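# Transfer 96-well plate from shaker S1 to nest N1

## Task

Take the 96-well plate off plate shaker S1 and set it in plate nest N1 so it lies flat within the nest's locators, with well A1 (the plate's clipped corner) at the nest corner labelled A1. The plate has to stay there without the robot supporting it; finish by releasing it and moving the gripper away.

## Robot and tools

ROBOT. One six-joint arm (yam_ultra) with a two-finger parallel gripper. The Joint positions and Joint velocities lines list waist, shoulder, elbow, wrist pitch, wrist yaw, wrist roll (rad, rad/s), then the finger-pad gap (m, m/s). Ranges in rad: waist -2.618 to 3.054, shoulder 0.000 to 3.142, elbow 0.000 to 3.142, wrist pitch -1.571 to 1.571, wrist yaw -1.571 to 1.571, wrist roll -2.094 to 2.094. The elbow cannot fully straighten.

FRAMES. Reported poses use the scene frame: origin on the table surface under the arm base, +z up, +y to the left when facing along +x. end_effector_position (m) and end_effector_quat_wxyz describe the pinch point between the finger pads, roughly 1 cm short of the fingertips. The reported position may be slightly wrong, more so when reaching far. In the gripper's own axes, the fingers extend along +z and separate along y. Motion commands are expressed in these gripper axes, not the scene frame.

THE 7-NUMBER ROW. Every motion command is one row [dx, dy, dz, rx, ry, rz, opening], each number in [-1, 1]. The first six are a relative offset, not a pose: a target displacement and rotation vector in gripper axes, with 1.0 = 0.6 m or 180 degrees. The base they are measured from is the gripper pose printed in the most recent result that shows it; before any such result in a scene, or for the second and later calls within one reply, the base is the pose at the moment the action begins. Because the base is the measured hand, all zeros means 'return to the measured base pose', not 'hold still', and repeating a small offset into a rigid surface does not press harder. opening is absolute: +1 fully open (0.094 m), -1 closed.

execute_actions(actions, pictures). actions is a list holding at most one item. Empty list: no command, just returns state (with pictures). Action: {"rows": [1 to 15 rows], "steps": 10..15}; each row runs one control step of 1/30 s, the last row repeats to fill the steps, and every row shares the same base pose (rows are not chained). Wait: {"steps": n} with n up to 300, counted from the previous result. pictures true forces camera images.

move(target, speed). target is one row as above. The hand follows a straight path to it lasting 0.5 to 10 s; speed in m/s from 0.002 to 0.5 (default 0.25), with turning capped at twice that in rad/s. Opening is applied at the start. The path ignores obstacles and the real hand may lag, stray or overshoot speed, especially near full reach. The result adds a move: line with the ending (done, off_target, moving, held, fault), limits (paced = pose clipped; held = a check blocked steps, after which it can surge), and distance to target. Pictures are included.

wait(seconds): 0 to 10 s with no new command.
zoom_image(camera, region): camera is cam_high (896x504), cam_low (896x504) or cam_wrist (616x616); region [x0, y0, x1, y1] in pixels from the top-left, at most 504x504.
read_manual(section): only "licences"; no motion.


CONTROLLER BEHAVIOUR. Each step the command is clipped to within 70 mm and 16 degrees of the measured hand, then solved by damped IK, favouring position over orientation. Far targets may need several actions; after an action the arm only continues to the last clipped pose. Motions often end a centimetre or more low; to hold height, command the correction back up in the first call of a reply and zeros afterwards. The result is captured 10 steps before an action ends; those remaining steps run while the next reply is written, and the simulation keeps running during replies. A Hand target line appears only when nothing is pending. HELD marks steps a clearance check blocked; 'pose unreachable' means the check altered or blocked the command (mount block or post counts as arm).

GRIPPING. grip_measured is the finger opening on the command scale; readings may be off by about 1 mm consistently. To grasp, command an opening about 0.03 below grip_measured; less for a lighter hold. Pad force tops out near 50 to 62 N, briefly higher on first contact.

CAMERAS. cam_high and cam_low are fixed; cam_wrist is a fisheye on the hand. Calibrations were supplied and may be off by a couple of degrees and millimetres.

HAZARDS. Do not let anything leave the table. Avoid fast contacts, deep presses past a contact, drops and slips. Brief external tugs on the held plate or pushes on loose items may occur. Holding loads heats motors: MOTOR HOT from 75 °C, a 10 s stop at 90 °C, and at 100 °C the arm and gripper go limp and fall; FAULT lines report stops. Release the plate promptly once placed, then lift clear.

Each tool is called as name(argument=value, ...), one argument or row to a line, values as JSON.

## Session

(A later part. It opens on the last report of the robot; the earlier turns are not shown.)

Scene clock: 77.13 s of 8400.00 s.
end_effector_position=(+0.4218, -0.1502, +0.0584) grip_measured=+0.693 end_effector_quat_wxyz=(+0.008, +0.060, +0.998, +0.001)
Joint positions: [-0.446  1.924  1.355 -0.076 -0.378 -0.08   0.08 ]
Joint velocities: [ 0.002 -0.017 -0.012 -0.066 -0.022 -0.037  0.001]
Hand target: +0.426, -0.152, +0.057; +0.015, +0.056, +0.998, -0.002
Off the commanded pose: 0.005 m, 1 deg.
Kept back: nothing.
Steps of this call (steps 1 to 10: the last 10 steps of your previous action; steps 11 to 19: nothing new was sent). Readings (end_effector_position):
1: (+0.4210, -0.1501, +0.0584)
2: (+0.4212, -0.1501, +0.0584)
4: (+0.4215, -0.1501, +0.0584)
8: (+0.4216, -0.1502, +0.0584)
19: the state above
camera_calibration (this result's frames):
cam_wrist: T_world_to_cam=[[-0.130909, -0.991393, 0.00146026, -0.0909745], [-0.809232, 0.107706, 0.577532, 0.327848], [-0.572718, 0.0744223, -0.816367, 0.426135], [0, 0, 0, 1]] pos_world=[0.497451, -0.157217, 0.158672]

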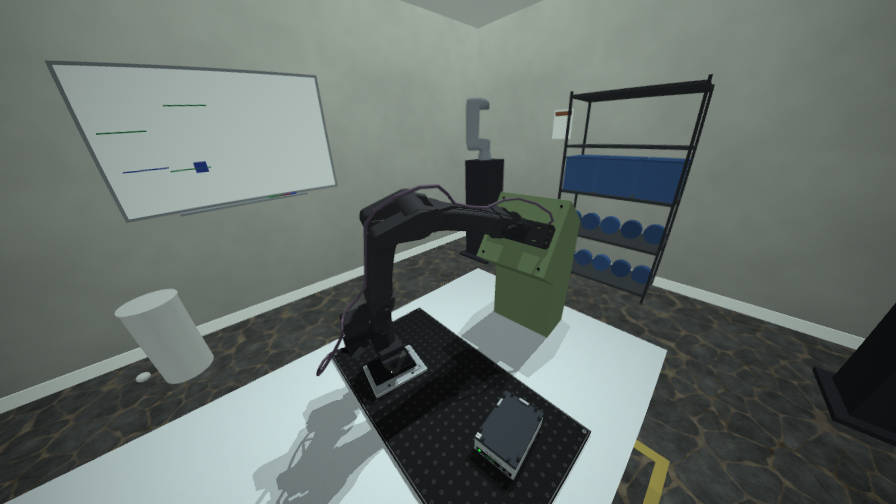

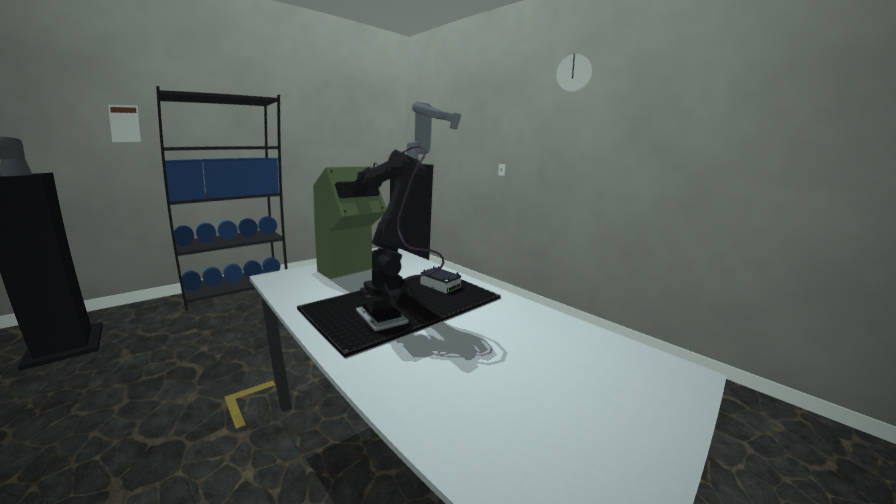

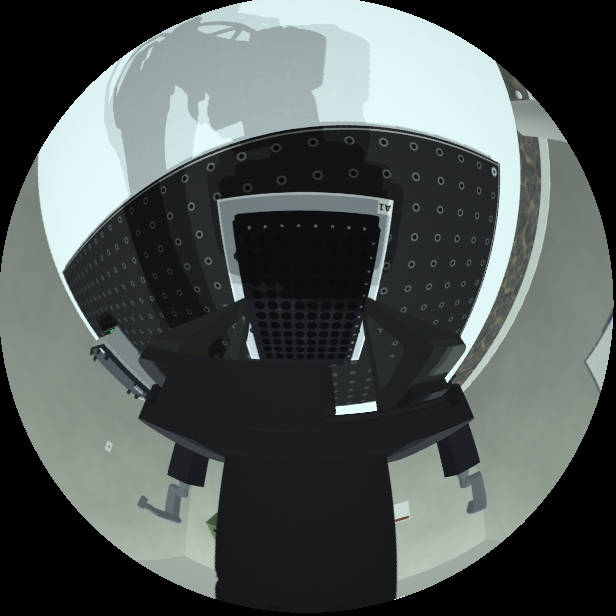

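execute_actions(
  actions=[],
)

Scene clock: 78.43 s of 8400.00 s.
end_effector_position=(+0.4218, -0.1502, +0.0584) grip_measured=+0.693 end_effector_quat_wxyz=(+0.008, +0.060, +0.998, +0.001)
Joint positions: [-0.446  1.924  1.355 -0.076 -0.378 -0.08   0.08 ]
Joint velocities: [ 0.002 -0.012 -0.002  0.066 -0.022 -0.022  0.   ]
Hand target: +0.426, -0.152, +0.057; +0.015, +0.056, +0.998, -0.002
Off the commanded pose: 0.005 m, 1 deg.
Kept back: nothing.
Steps of this call (steps 1 to 39: nothing new was sent). Readings (end_effector_position):
1: (+0.4218, -0.1502, +0.0584)
2: (+0.4218, -0.1502, +0.0584)
4: (+0.4218, -0.1502, +0.0584)
8: (+0.4218, -0.1502, +0.0584)
39: the state above
camera_calibration (this result's frames):
cam_wrist: T_world_to_cam=[[-0.130909, -0.991393, 0.00146026, -0.0909745], [-0.809232, 0.107706, 0.577532, 0.327848], [-0.572718, 0.0744223, -0.816367, 0.426135], [0, 0, 0, 1]] pos_world=[0.497451, -0.157217, 0.158672]

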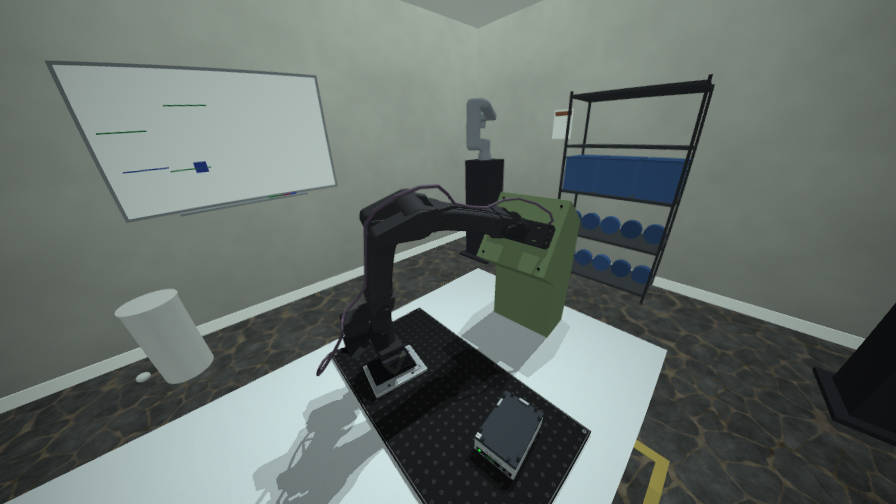

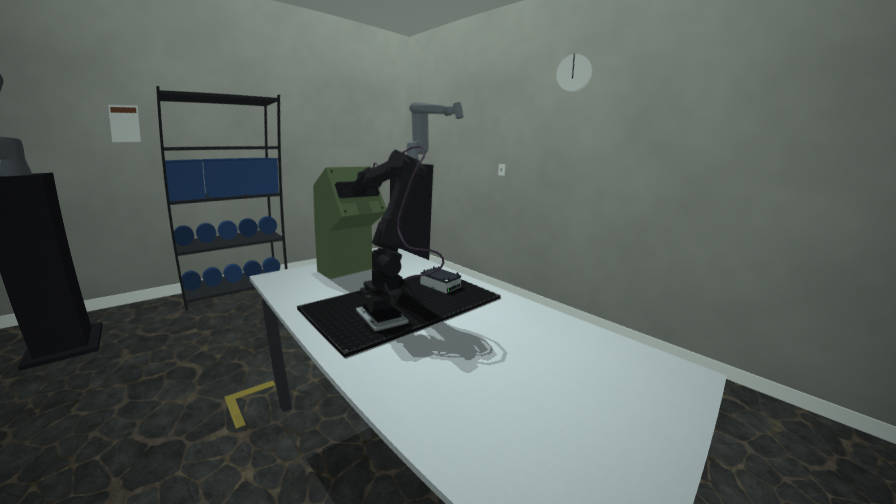

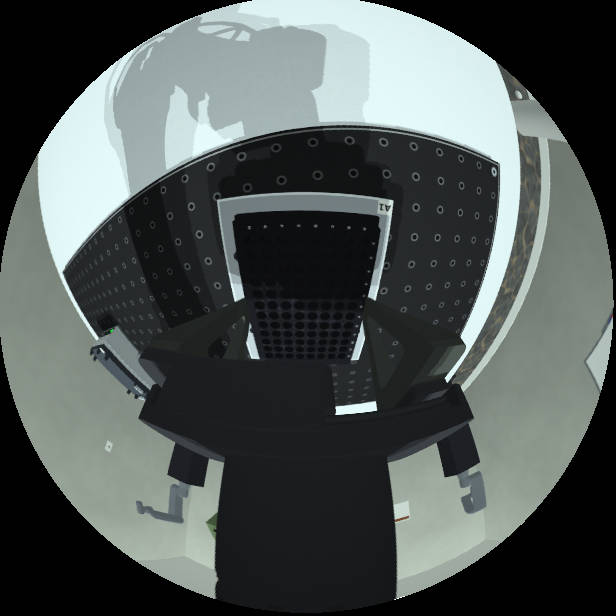

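move(
  target=[0.015, 0.0, 0.001, 0.0, 0.005, -0.004, 0.66],
  speed=0.02,
)

Scene clock: 79.70 s of 8400.00 s.
end_effector_position=(+0.4218, -0.1502, +0.0584) grip_measured=+0.693 end_effector_quat_wxyz=(+0.008, +0.056, +0.998, +0.001)
Joint positions: [-0.446  1.924  1.355 -0.076 -0.378 -0.088  0.08 ]
Joint velocities: [-0.002  0.002  0.007 -0.007  0.007  0.022 -0.001]
Hand target: +0.413, -0.149, +0.058; -0.000, +0.054, +0.999, +0.002
Off the commanded pose: 0.009 m, 1 deg.
Kept back: nothing.
move: done
camera_calibration (this result's frames):
cam_wrist: T_world_to_cam=[[-0.122585, -0.992457, 0.00159089, -0.0946529], [-0.810114, 0.100988, 0.577509, 0.327213], [-0.573313, 0.0695051, -0.816383, 0.425648], [0, 0, 0, 1]] pos_world=[0.497506, -0.156568, 0.158674]

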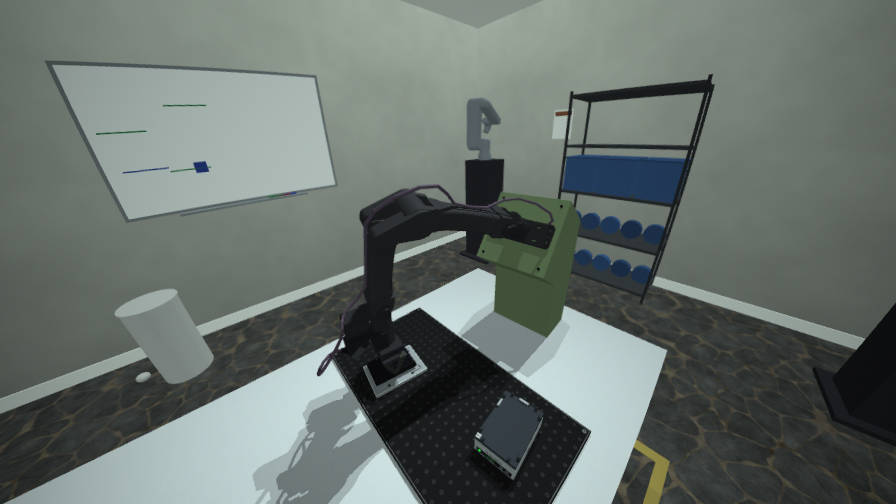

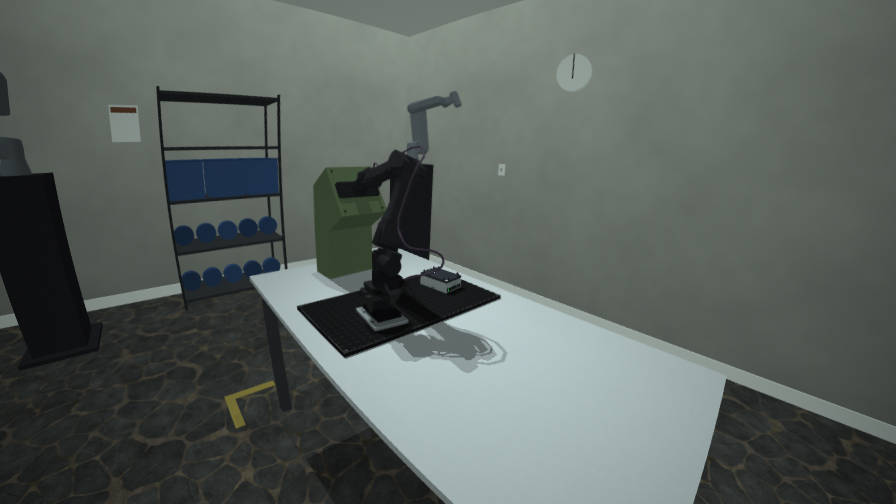

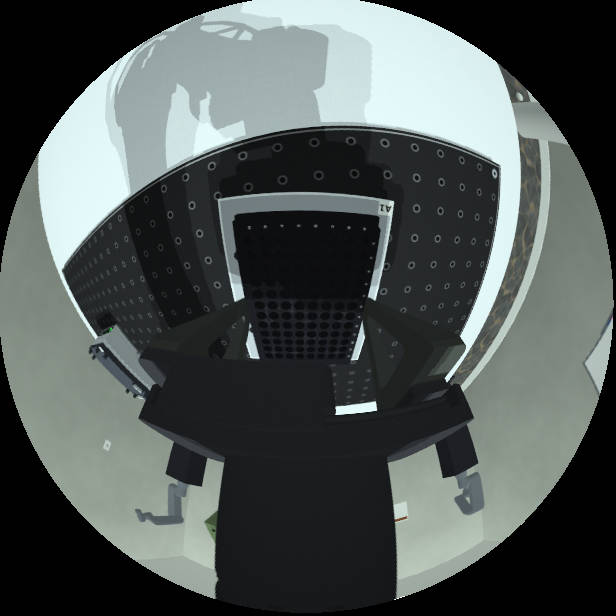

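move(
  target=[0.026, 0.0, 0.001, 0.0, 0.005, 0.0, 0.66],
  speed=0.02,
)

Scene clock: 81.40 s of 8400.00 s.
end_effector_position=(+0.4093, -0.1485, +0.0561) grip_measured=+0.693 end_effector_quat_wxyz=(-0.002, +0.059, +0.998, +0.003)
Joint positions: [-0.446  1.924  1.323 -0.067 -0.378 -0.089  0.08 ]
Joint velocities: [ 0.002  0.007  0.012 -0.037  0.007  0.095 -0.001]
Hand target: +0.406, -0.148, +0.058; -0.000, +0.056, +0.998, +0.002
Off the commanded pose: 0.003 m, 0 deg.
Kept back: nothing.
move: done
camera_calibration (this result's frames):
cam_wrist: T_world_to_cam=[[-0.129299, -0.991606, -0.0000174328, -0.0915382], [-0.797813, 0.104019, 0.593864, 0.312712], [-0.588877, 0.0767999, -0.804566, 0.423238], [0, 0, 0, 1]] pos_world=[0.486885, -0.155802, 0.154812]

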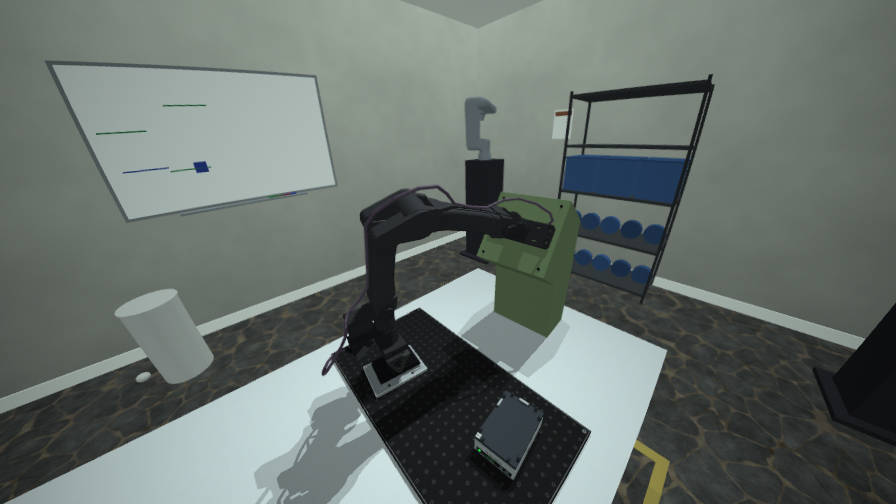

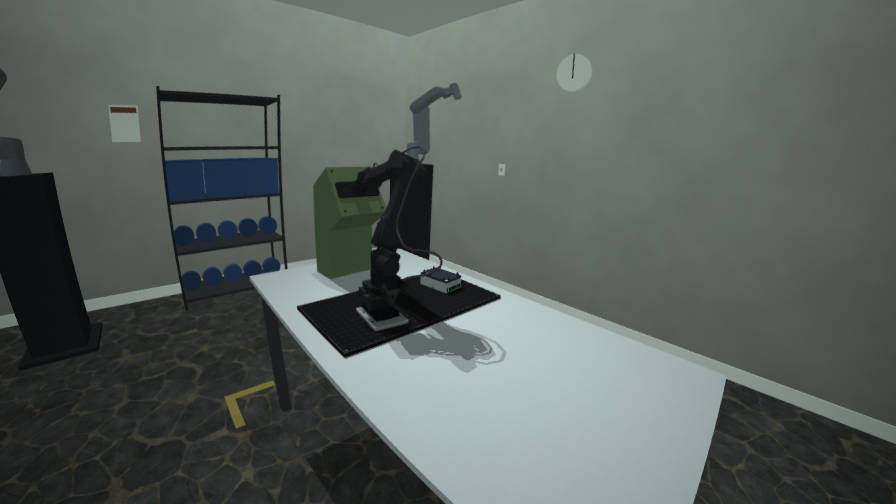

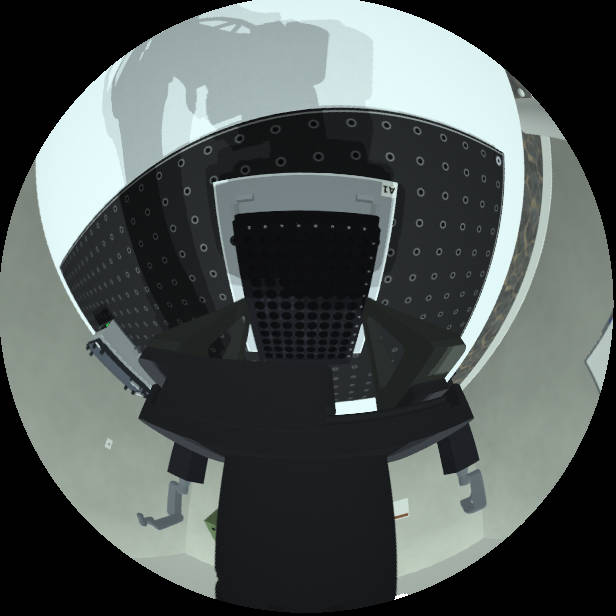

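zoom_image(
  camera="cam_wrist",
  region=[200, 160, 410, 260],
)

Region (200, 160, 410, 260) of cam_wrist's 616x616 image, scaled by 2.400, with more detail than that image has; it fills the top 240 rows of this view, and the rest is white.

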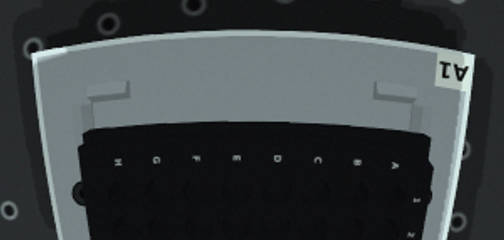

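move(
  target=[-0.022, 0.0, -0.002, 0.0, 0.0, 0.0, 0.66],
  speed=0.02,
)

Scene clock: 85.87 s of 8400.00 s.
end_effector_position=(+0.4173, -0.1492, +0.0587) grip_measured=+0.693 end_effector_quat_wxyz=(-0.003, +0.060, +0.998, +0.003)
Joint positions: [-0.446  1.924  1.359 -0.104 -0.378 -0.089  0.08 ]
Joint velocities: [-0.007 -0.002  0.007 -0.066 -0.095 -0.007  0.001]
Hand target: +0.422, -0.150, +0.057; -0.002, +0.059, +0.998, +0.003
Off the commanded pose: 0.005 m, 0 deg.
Kept back: nothing.
After step 90, 0.57 s passed at rest.
move: done
camera_calibration (this result's frames):
cam_wrist: T_world_to_cam=[[-0.129989, -0.991515, -0.000152453, -0.0908256], [-0.796707, 0.104358, 0.595288, 0.317124], [-0.590221, 0.0775022, -0.803513, 0.430681], [0, 0, 0, 1]] pos_world=[0.495045, -0.156528, 0.157264]

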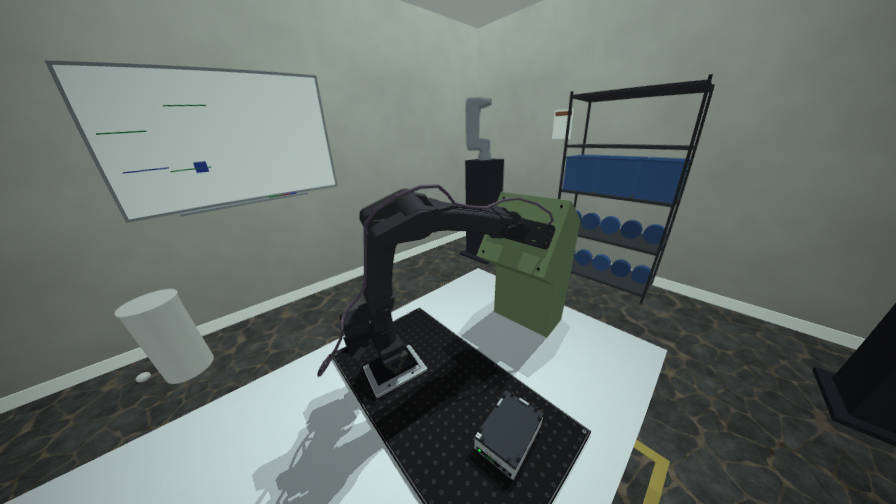

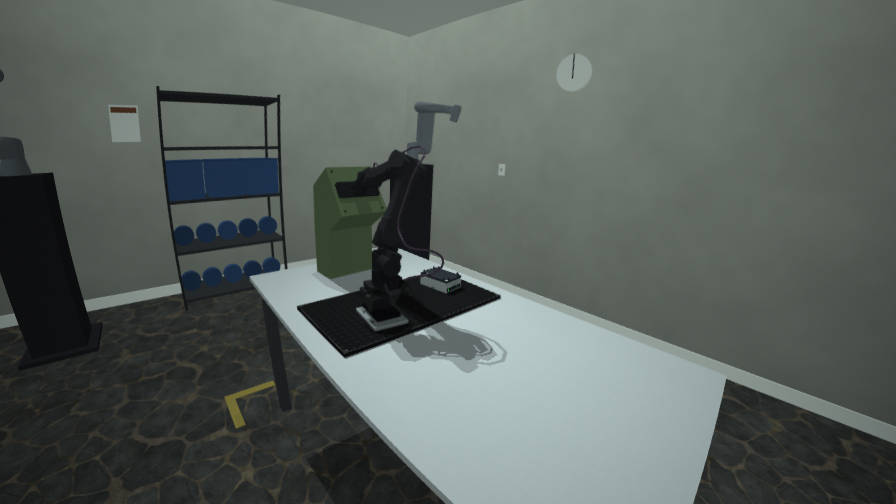

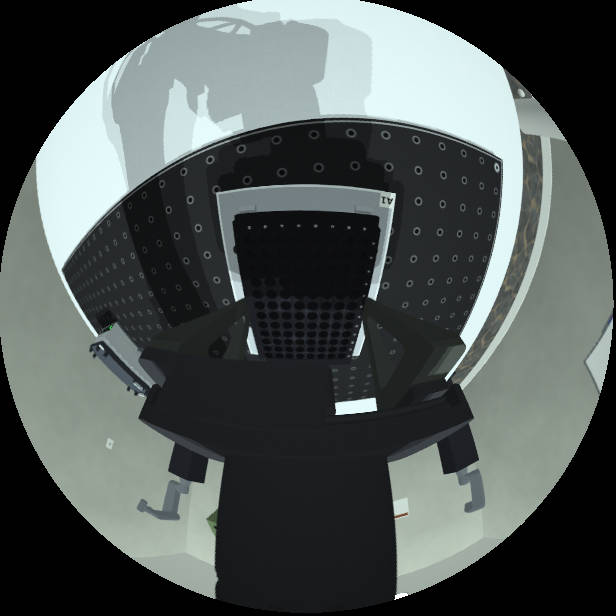

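zoom_image(
  camera="cam_wrist",
  region=[210, 170, 400, 260],
)

zoom_image(
  camera="cam_low",
  region=[330, 280, 430, 345],
)

Region (210, 170, 400, 260) of cam_wrist's 616x616 image, scaled by 2.653, with more detail than that image has; it fills the top 239 rows of this view, and the rest is white.

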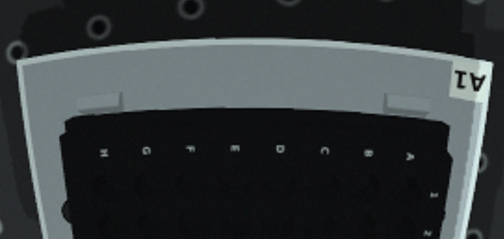

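Region (330, 280, 430, 345) of cam_low's 896x504 image, scaled by 5.040, with more detail than that image has; it fills the top 328 rows of this view, and the rest is white.

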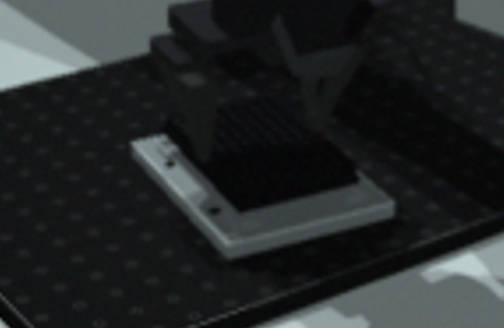

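move(
  target=[-0.0055, 0.0, 0.014, 0.0, 0.0, 0.0, 0.66],
  speed=0.015,
)

Scene clock: 92.80 s of 8400.00 s.
end_effector_position=(+0.4078, -0.1459, +0.0511) grip_measured=+0.693 end_effector_quat_wxyz=(-0.016, +0.062, +0.998, +0.007)
Joint positions: [-0.439  1.945  1.359 -0.109 -0.378 -0.089  0.08 ]
Joint velocities: [ 0.002 -0.007  0.007  0.051 -0.022 -0.051  0.001]
Hand target: +0.420, -0.149, +0.051; -0.003, +0.060, +0.998, +0.003
Off the commanded pose: 0.013 m, 2 deg.
Kept back: nothing.
After step 90, 3.03 s passed at rest.
move: off_target
camera_calibration (this result's frames):
cam_wrist: T_world_to_cam=[[-0.135417, -0.990759, -0.00770545, -0.0861609], [-0.781347, 0.102006, 0.615704, 0.306058], [-0.609228, 0.0893977, -0.78794, 0.427442], [0, 0, 0, 1]] pos_world=[0.48788, -0.154797, 0.147694]

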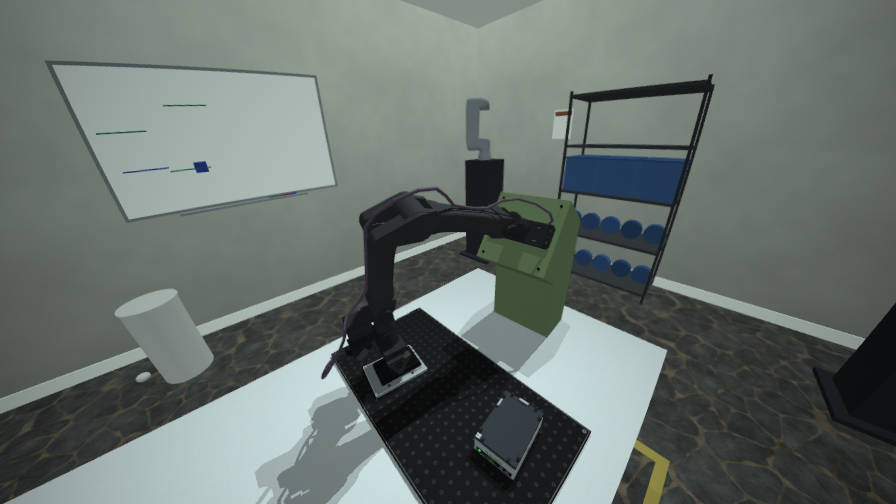

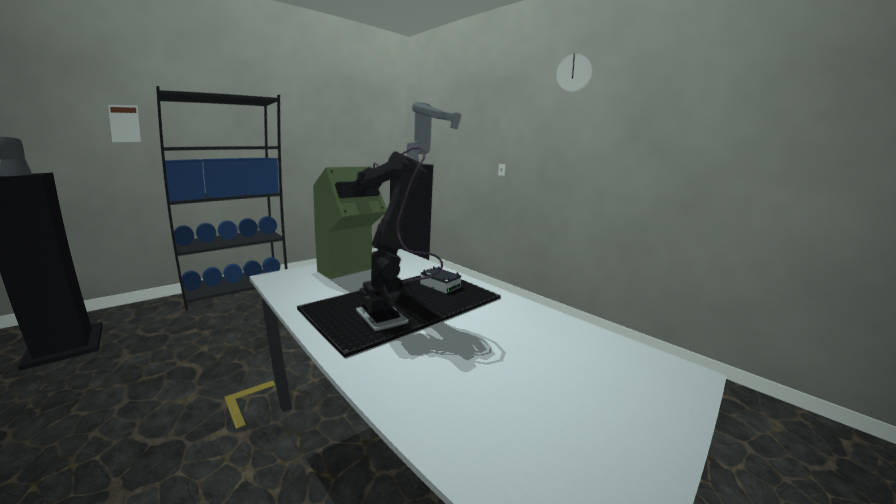

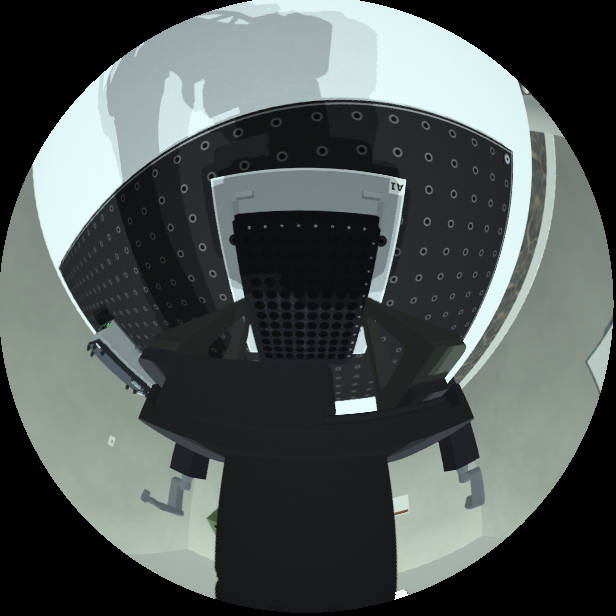

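move(
  target=[-0.0283, -0.0063, 0.0, 0.0032, -0.0183, -0.0027, 0.66],
  speed=0.02,
)

Scene clock: 112.13 s of 8400.00 s.
end_effector_position=(+0.4163, -0.1478, +0.0510) grip_measured=+0.693 end_effector_quat_wxyz=(+0.001, +0.057, +0.998, +0.005)
Joint positions: [-0.439  1.945  1.359 -0.072 -0.377 -0.087  0.08 ]
Joint velocities: [ 0.007 -0.007  0.012 -0.022 -0.081  0.022 -0.   ]
Hand target: +0.424, -0.152, +0.051; +0.013, +0.058, +0.998, +0.000
Off the commanded pose: 0.009 m, 1 deg.
Kept back: nothing.
After step 90, 14.63 s passed at rest.
move: done
camera_calibration (this result's frames):
cam_wrist: T_world_to_cam=[[-0.124666, -0.992187, -0.00483836, -0.0916896], [-0.802712, 0.0979901, 0.588261, 0.322703], [-0.583191, 0.0772198, -0.808657, 0.42111], [0, 0, 0, 1]] pos_world=[0.493194, -0.155113, 0.150257]

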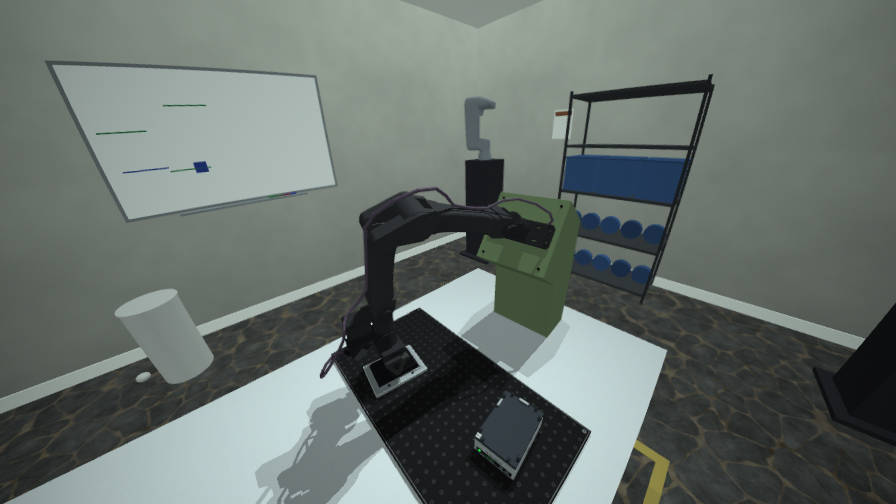

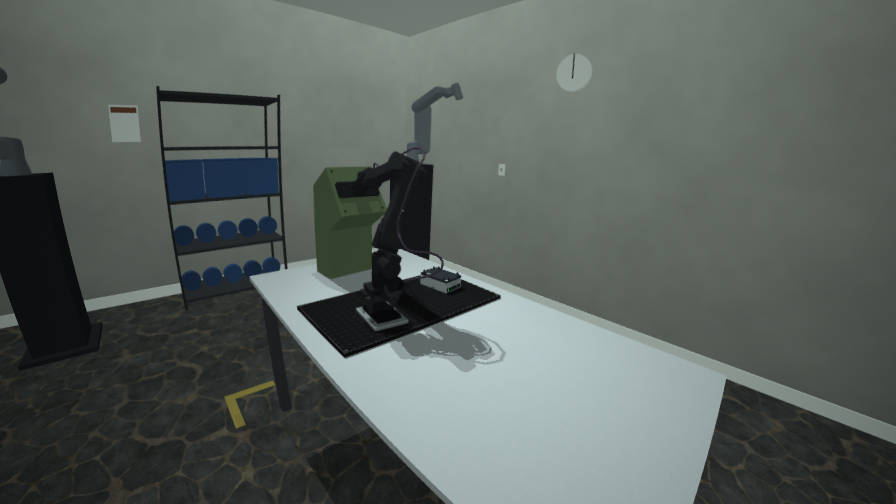

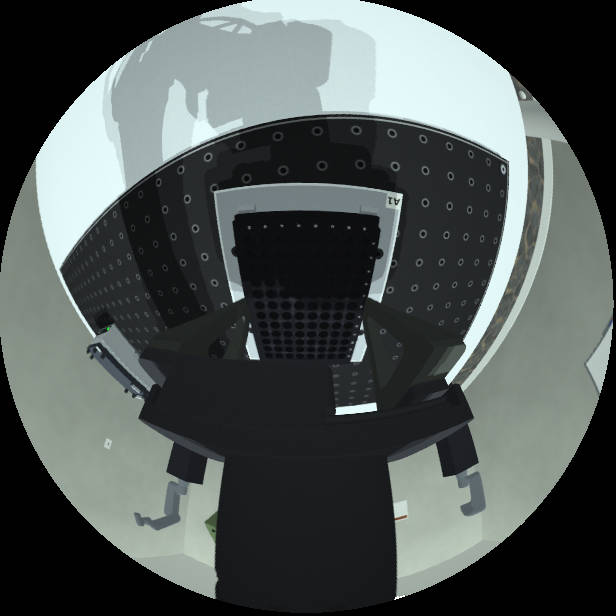

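zoom_image(
  camera="cam_wrist",
  region=[205, 170, 410, 270],
)

Region (205, 170, 410, 270) of cam_wrist's 616x616 image, scaled by 2.459, with more detail than that image has; it fills the top 246 rows of this view, and the rest is white.

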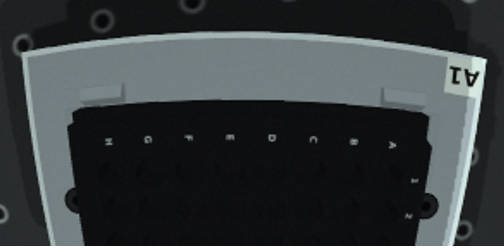

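move(
  target=[-0.0096, -0.0086, 0.0014, 0.0067, -0.0048, -0.0004, 0.66],
  speed=0.02,
)

Scene clock: 115.57 s of 8400.00 s.
end_effector_position=(+0.4162, -0.1497, +0.0509) grip_measured=+0.693 end_effector_quat_wxyz=(+0.001, +0.057, +0.998, -0.001)
Joint positions: [-0.439  1.945  1.359 -0.071 -0.367 -0.087  0.08 ]
Joint velocities: [-0.017 -0.007 -0.007 -0.051  0.022  0.051 -0.001]
Hand target: +0.421, -0.154, +0.050; +0.008, +0.056, +0.998, -0.006
Off the commanded pose: 0.007 m, 1 deg.
Kept back: nothing.
move: done
camera_calibration (this result's frames):
cam_wrist: T_world_to_cam=[[-0.12428, -0.99223, 0.00589394, -0.0943223], [-0.802116, 0.103961, 0.58805, 0.32346], [-0.584093, 0.0683551, -0.808803, 0.420241], [0, 0, 0, 1]] pos_world=[0.49319, -0.155942, 0.150238]

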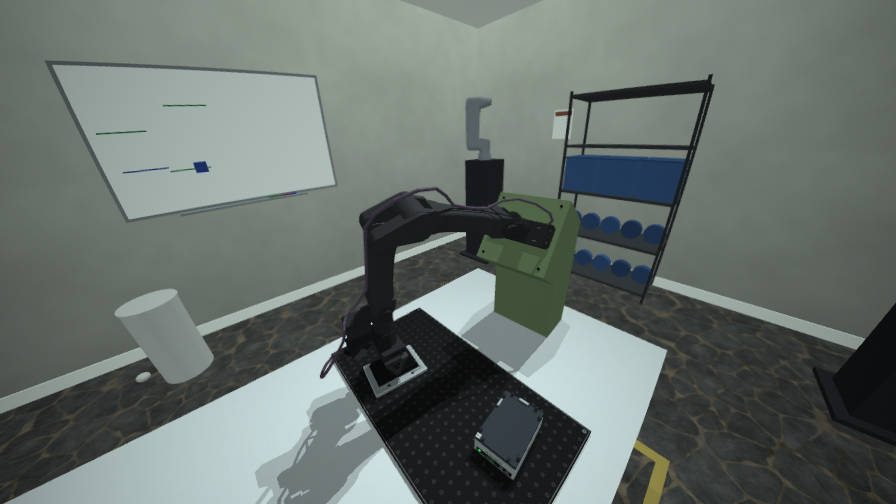

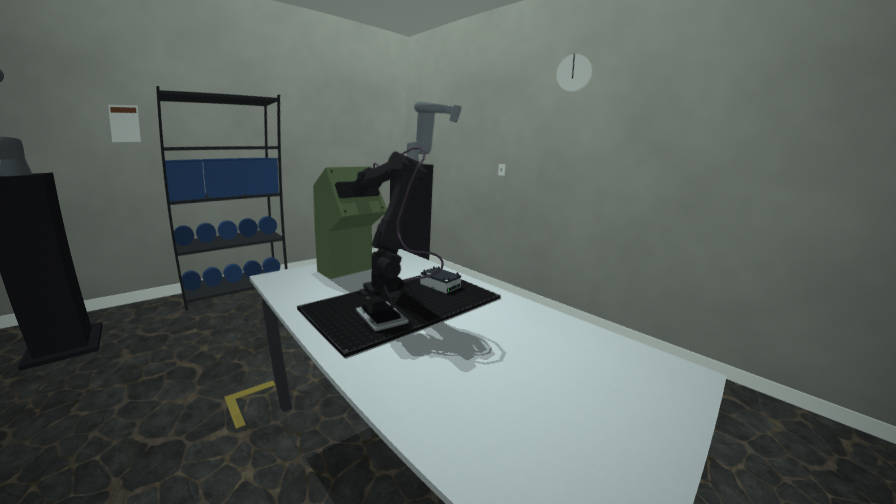

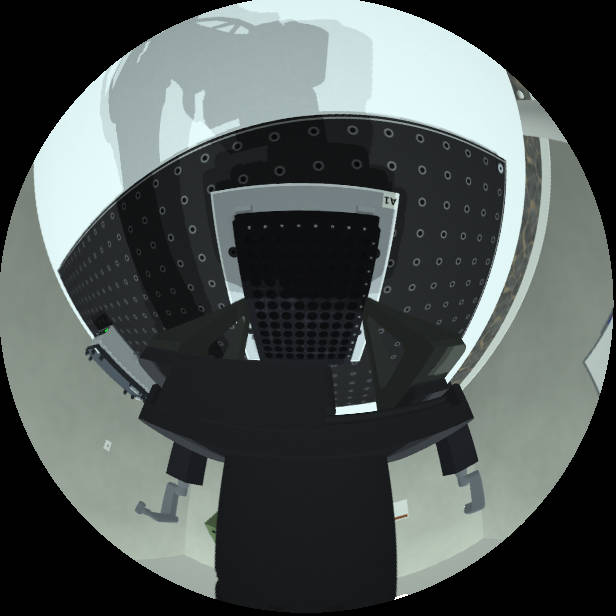

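zoom_image(
  camera="cam_wrist",
  region=[205, 170, 410, 270],
)

Region (205, 170, 410, 270) of cam_wrist's 616x616 image, scaled by 2.459, with more detail than that image has; it fills the top 246 rows of this view, and the rest is white.

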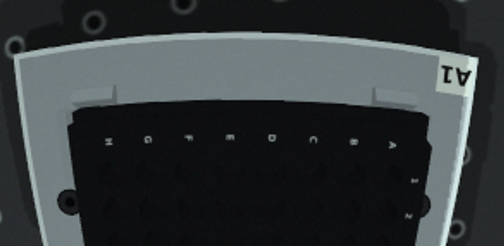

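move(
  target=[0.0, 0.0026, 0.0007, -0.0008, 0.0001, -0.0005, 0.66],
  speed=0.01,
)

Scene clock: 124.03 s of 8400.00 s.
end_effector_position=(+0.4162, -0.1497, +0.0509) grip_measured=+0.693 end_effector_quat_wxyz=(+0.001, +0.057, +0.998, -0.001)
Joint positions: [-0.439  1.945  1.359 -0.071 -0.367 -0.087  0.08 ]
Joint velocities: [-0.007  0.007 -0.012 -0.051  0.007 -0.051  0.   ]
Hand target: +0.416, -0.148, +0.051; +0.001, +0.056, +0.998, +0.001
Off the commanded pose: 0.002 m, 0 deg.
Kept back: nothing.
After step 90, 4.77 s passed at rest.
move: done
camera_calibration (this result's frames):
cam_wrist: T_world_to_cam=[[-0.12428, -0.99223, 0.00589394, -0.0943223], [-0.802116, 0.103961, 0.58805, 0.32346], [-0.584093, 0.0683551, -0.808803, 0.420241], [0, 0, 0, 1]] pos_world=[0.49319, -0.155942, 0.150238]

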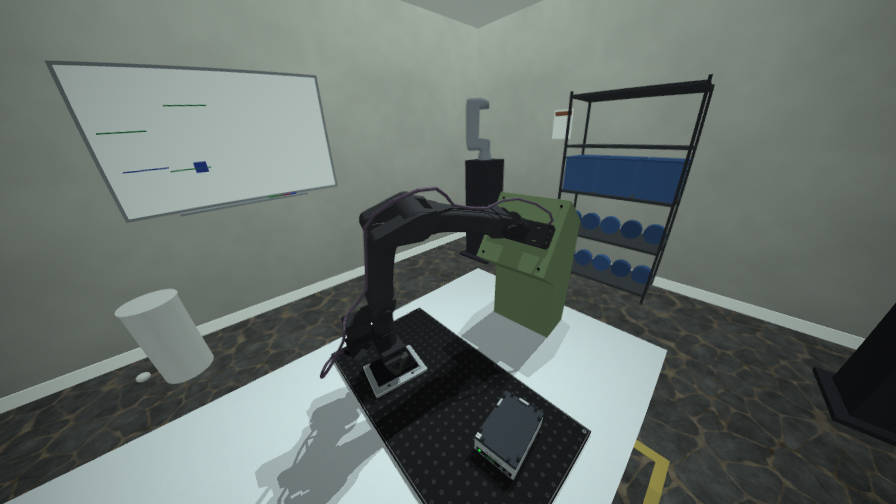

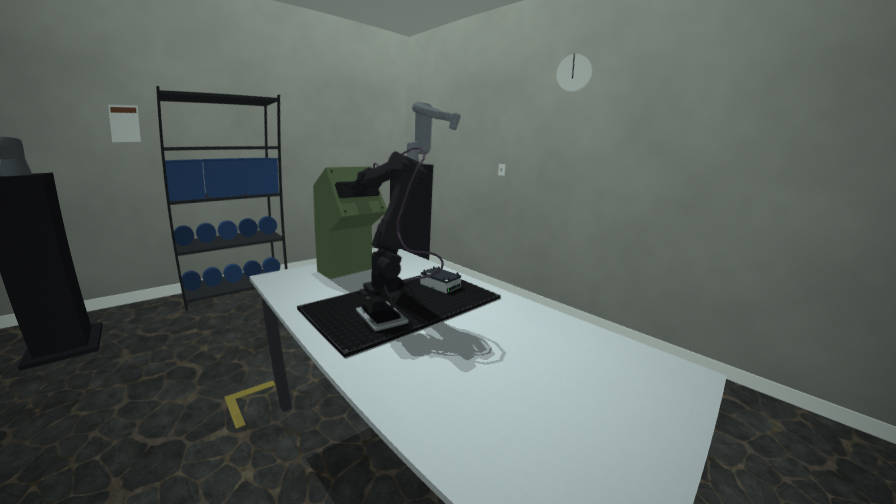

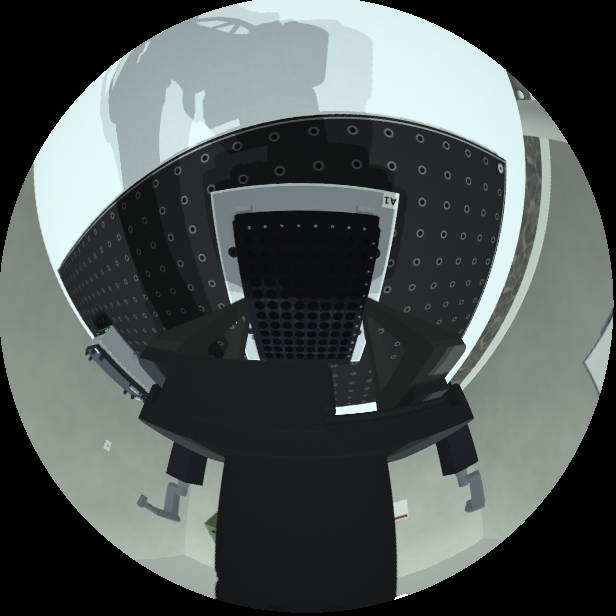

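move(
  target=[0.0, 0.0048, 0.0013, -0.0014, 0.0003, -0.001, 0.66],
  speed=0.01,
)

Scene clock: 127.53 s of 8400.00 s.
end_effector_position=(+0.4164, -0.1475, +0.0503) grip_measured=+0.693 end_effector_quat_wxyz=(+0.001, +0.056, +0.998, +0.001)
Joint positions: [-0.434  1.945  1.359 -0.071 -0.367 -0.087  0.08 ]
Joint velocities: [-0.002  0.002  0.002 -0.051 -0.081  0.007 -0.001]
Hand target: +0.417, -0.147, +0.050; +0.001, +0.055, +0.998, +0.002
Off the commanded pose: 0.001 m, 0 deg.
Kept back: nothing.
move: done
camera_calibration (this result's frames):
cam_wrist: T_world_to_cam=[[-0.121896, -0.99254, 0.00251694, -0.0929834], [-0.802218, 0.100015, 0.588594, 0.323244], [-0.584455, 0.0697283, -0.808425, 0.420091], [0, 0, 0, 1]] pos_world=[0.493503, -0.153911, 0.149586]

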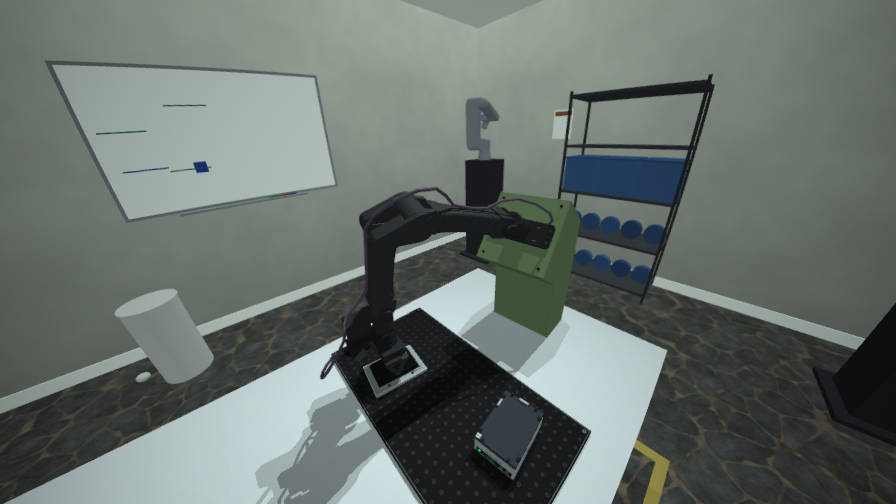

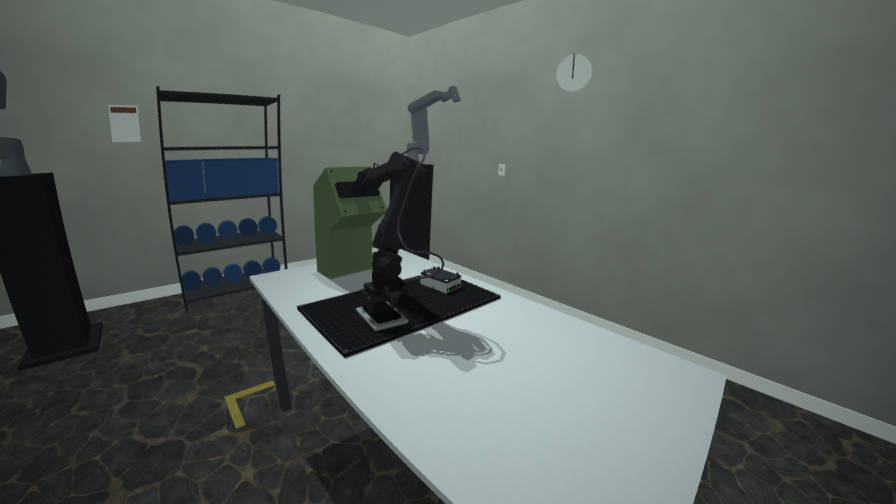

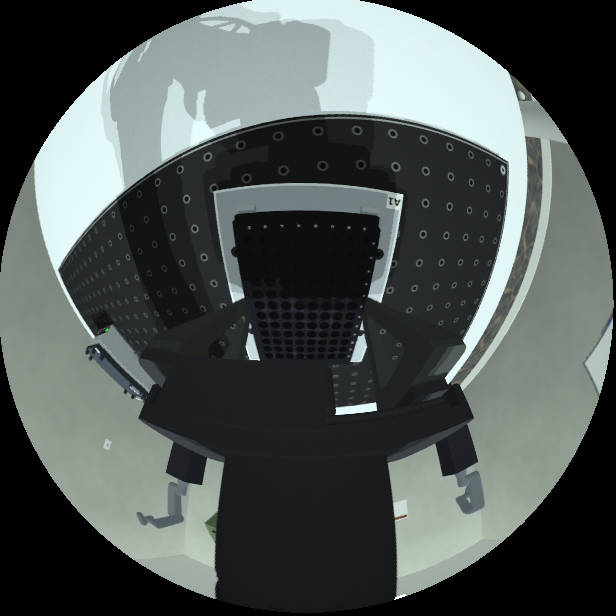

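zoom_image(
  camera="cam_wrist",
  region=[205, 170, 410, 270],
)

zoom_image(
  camera="cam_high",
  region=[340, 320, 450, 410],
)

Region (205, 170, 410, 270) of cam_wrist's 616x616 image, scaled by 2.459, with more detail than that image has; it fills the top 246 rows of this view, and the rest is white.

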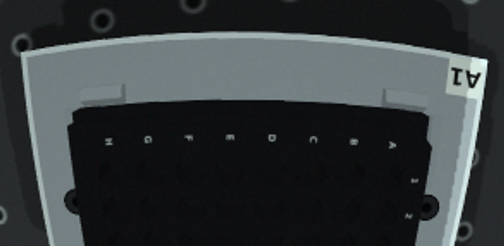

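Region (340, 320, 450, 410) of cam_high's 896x504 image, scaled by 4.582, with more detail than that image has; it fills the top 412 rows of this view, and the rest is white.

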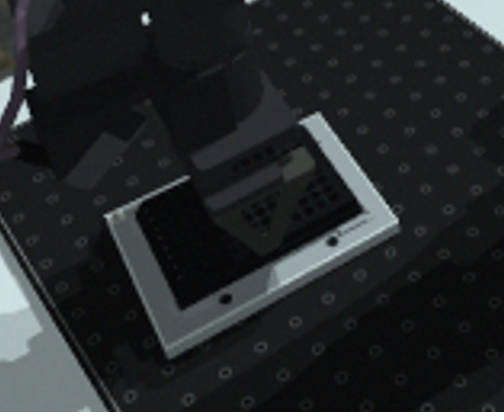

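move(
  target=[0.0004, -0.0027, 0.0003, 0.0037, 0.0005, 0.0043, 0.66],
  speed=0.012,
)

Scene clock: 133.00 s of 8400.00 s.
end_effector_position=(+0.4162, -0.1486, +0.0503) grip_measured=+0.693 end_effector_quat_wxyz=(+0.001, +0.058, +0.998, -0.002)
Joint positions: [-0.434  1.945  1.359 -0.071 -0.361 -0.082  0.08 ]
Joint velocities: [ 0.002  0.002 -0.002 -0.037  0.081  0.051  0.   ]
Hand target: +0.416, -0.149, +0.050; -0.000, +0.062, +0.998, -0.005
Off the commanded pose: 0.001 m, 1 deg.
Kept back: nothing.
After step 90, 1.50 s passed at rest.
move: done
camera_calibration (this result's frames):
cam_wrist: T_world_to_cam=[[-0.126064, -0.991985, 0.00859674, -0.0925571], [-0.801078, 0.106907, 0.588935, 0.323712], [-0.585134, 0.0673568, -0.808135, 0.419956], [0, 0, 0, 1]] pos_world=[0.493381, -0.154709, 0.149532]

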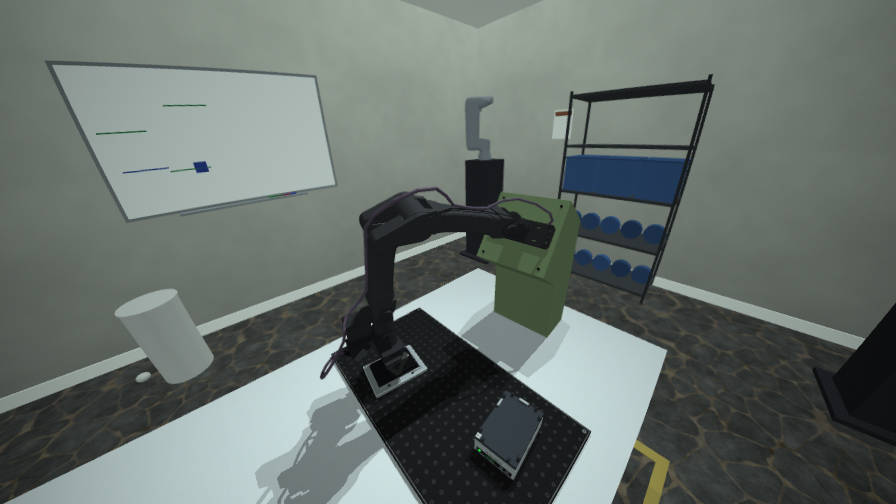

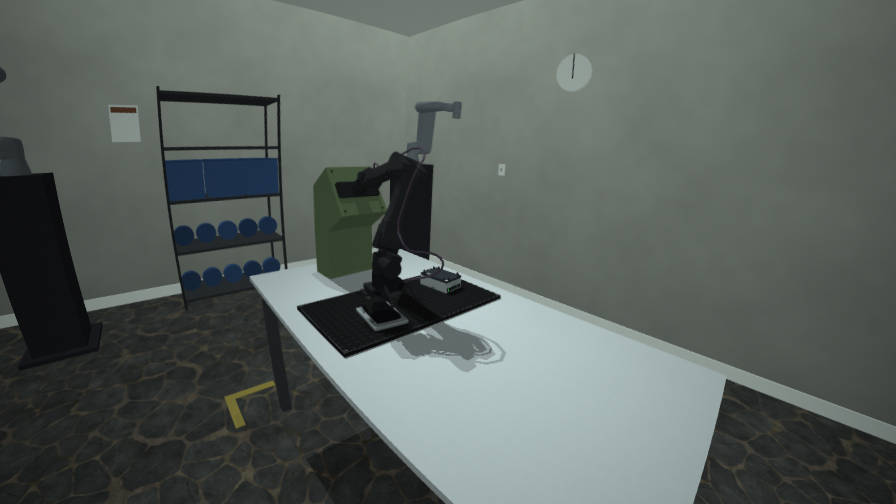

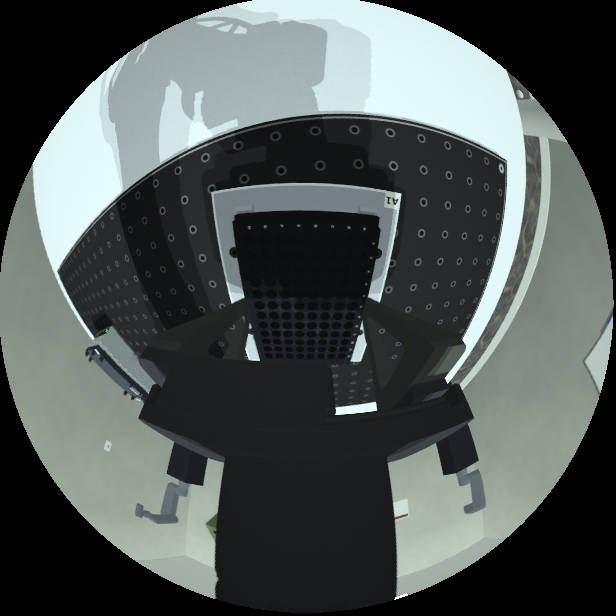

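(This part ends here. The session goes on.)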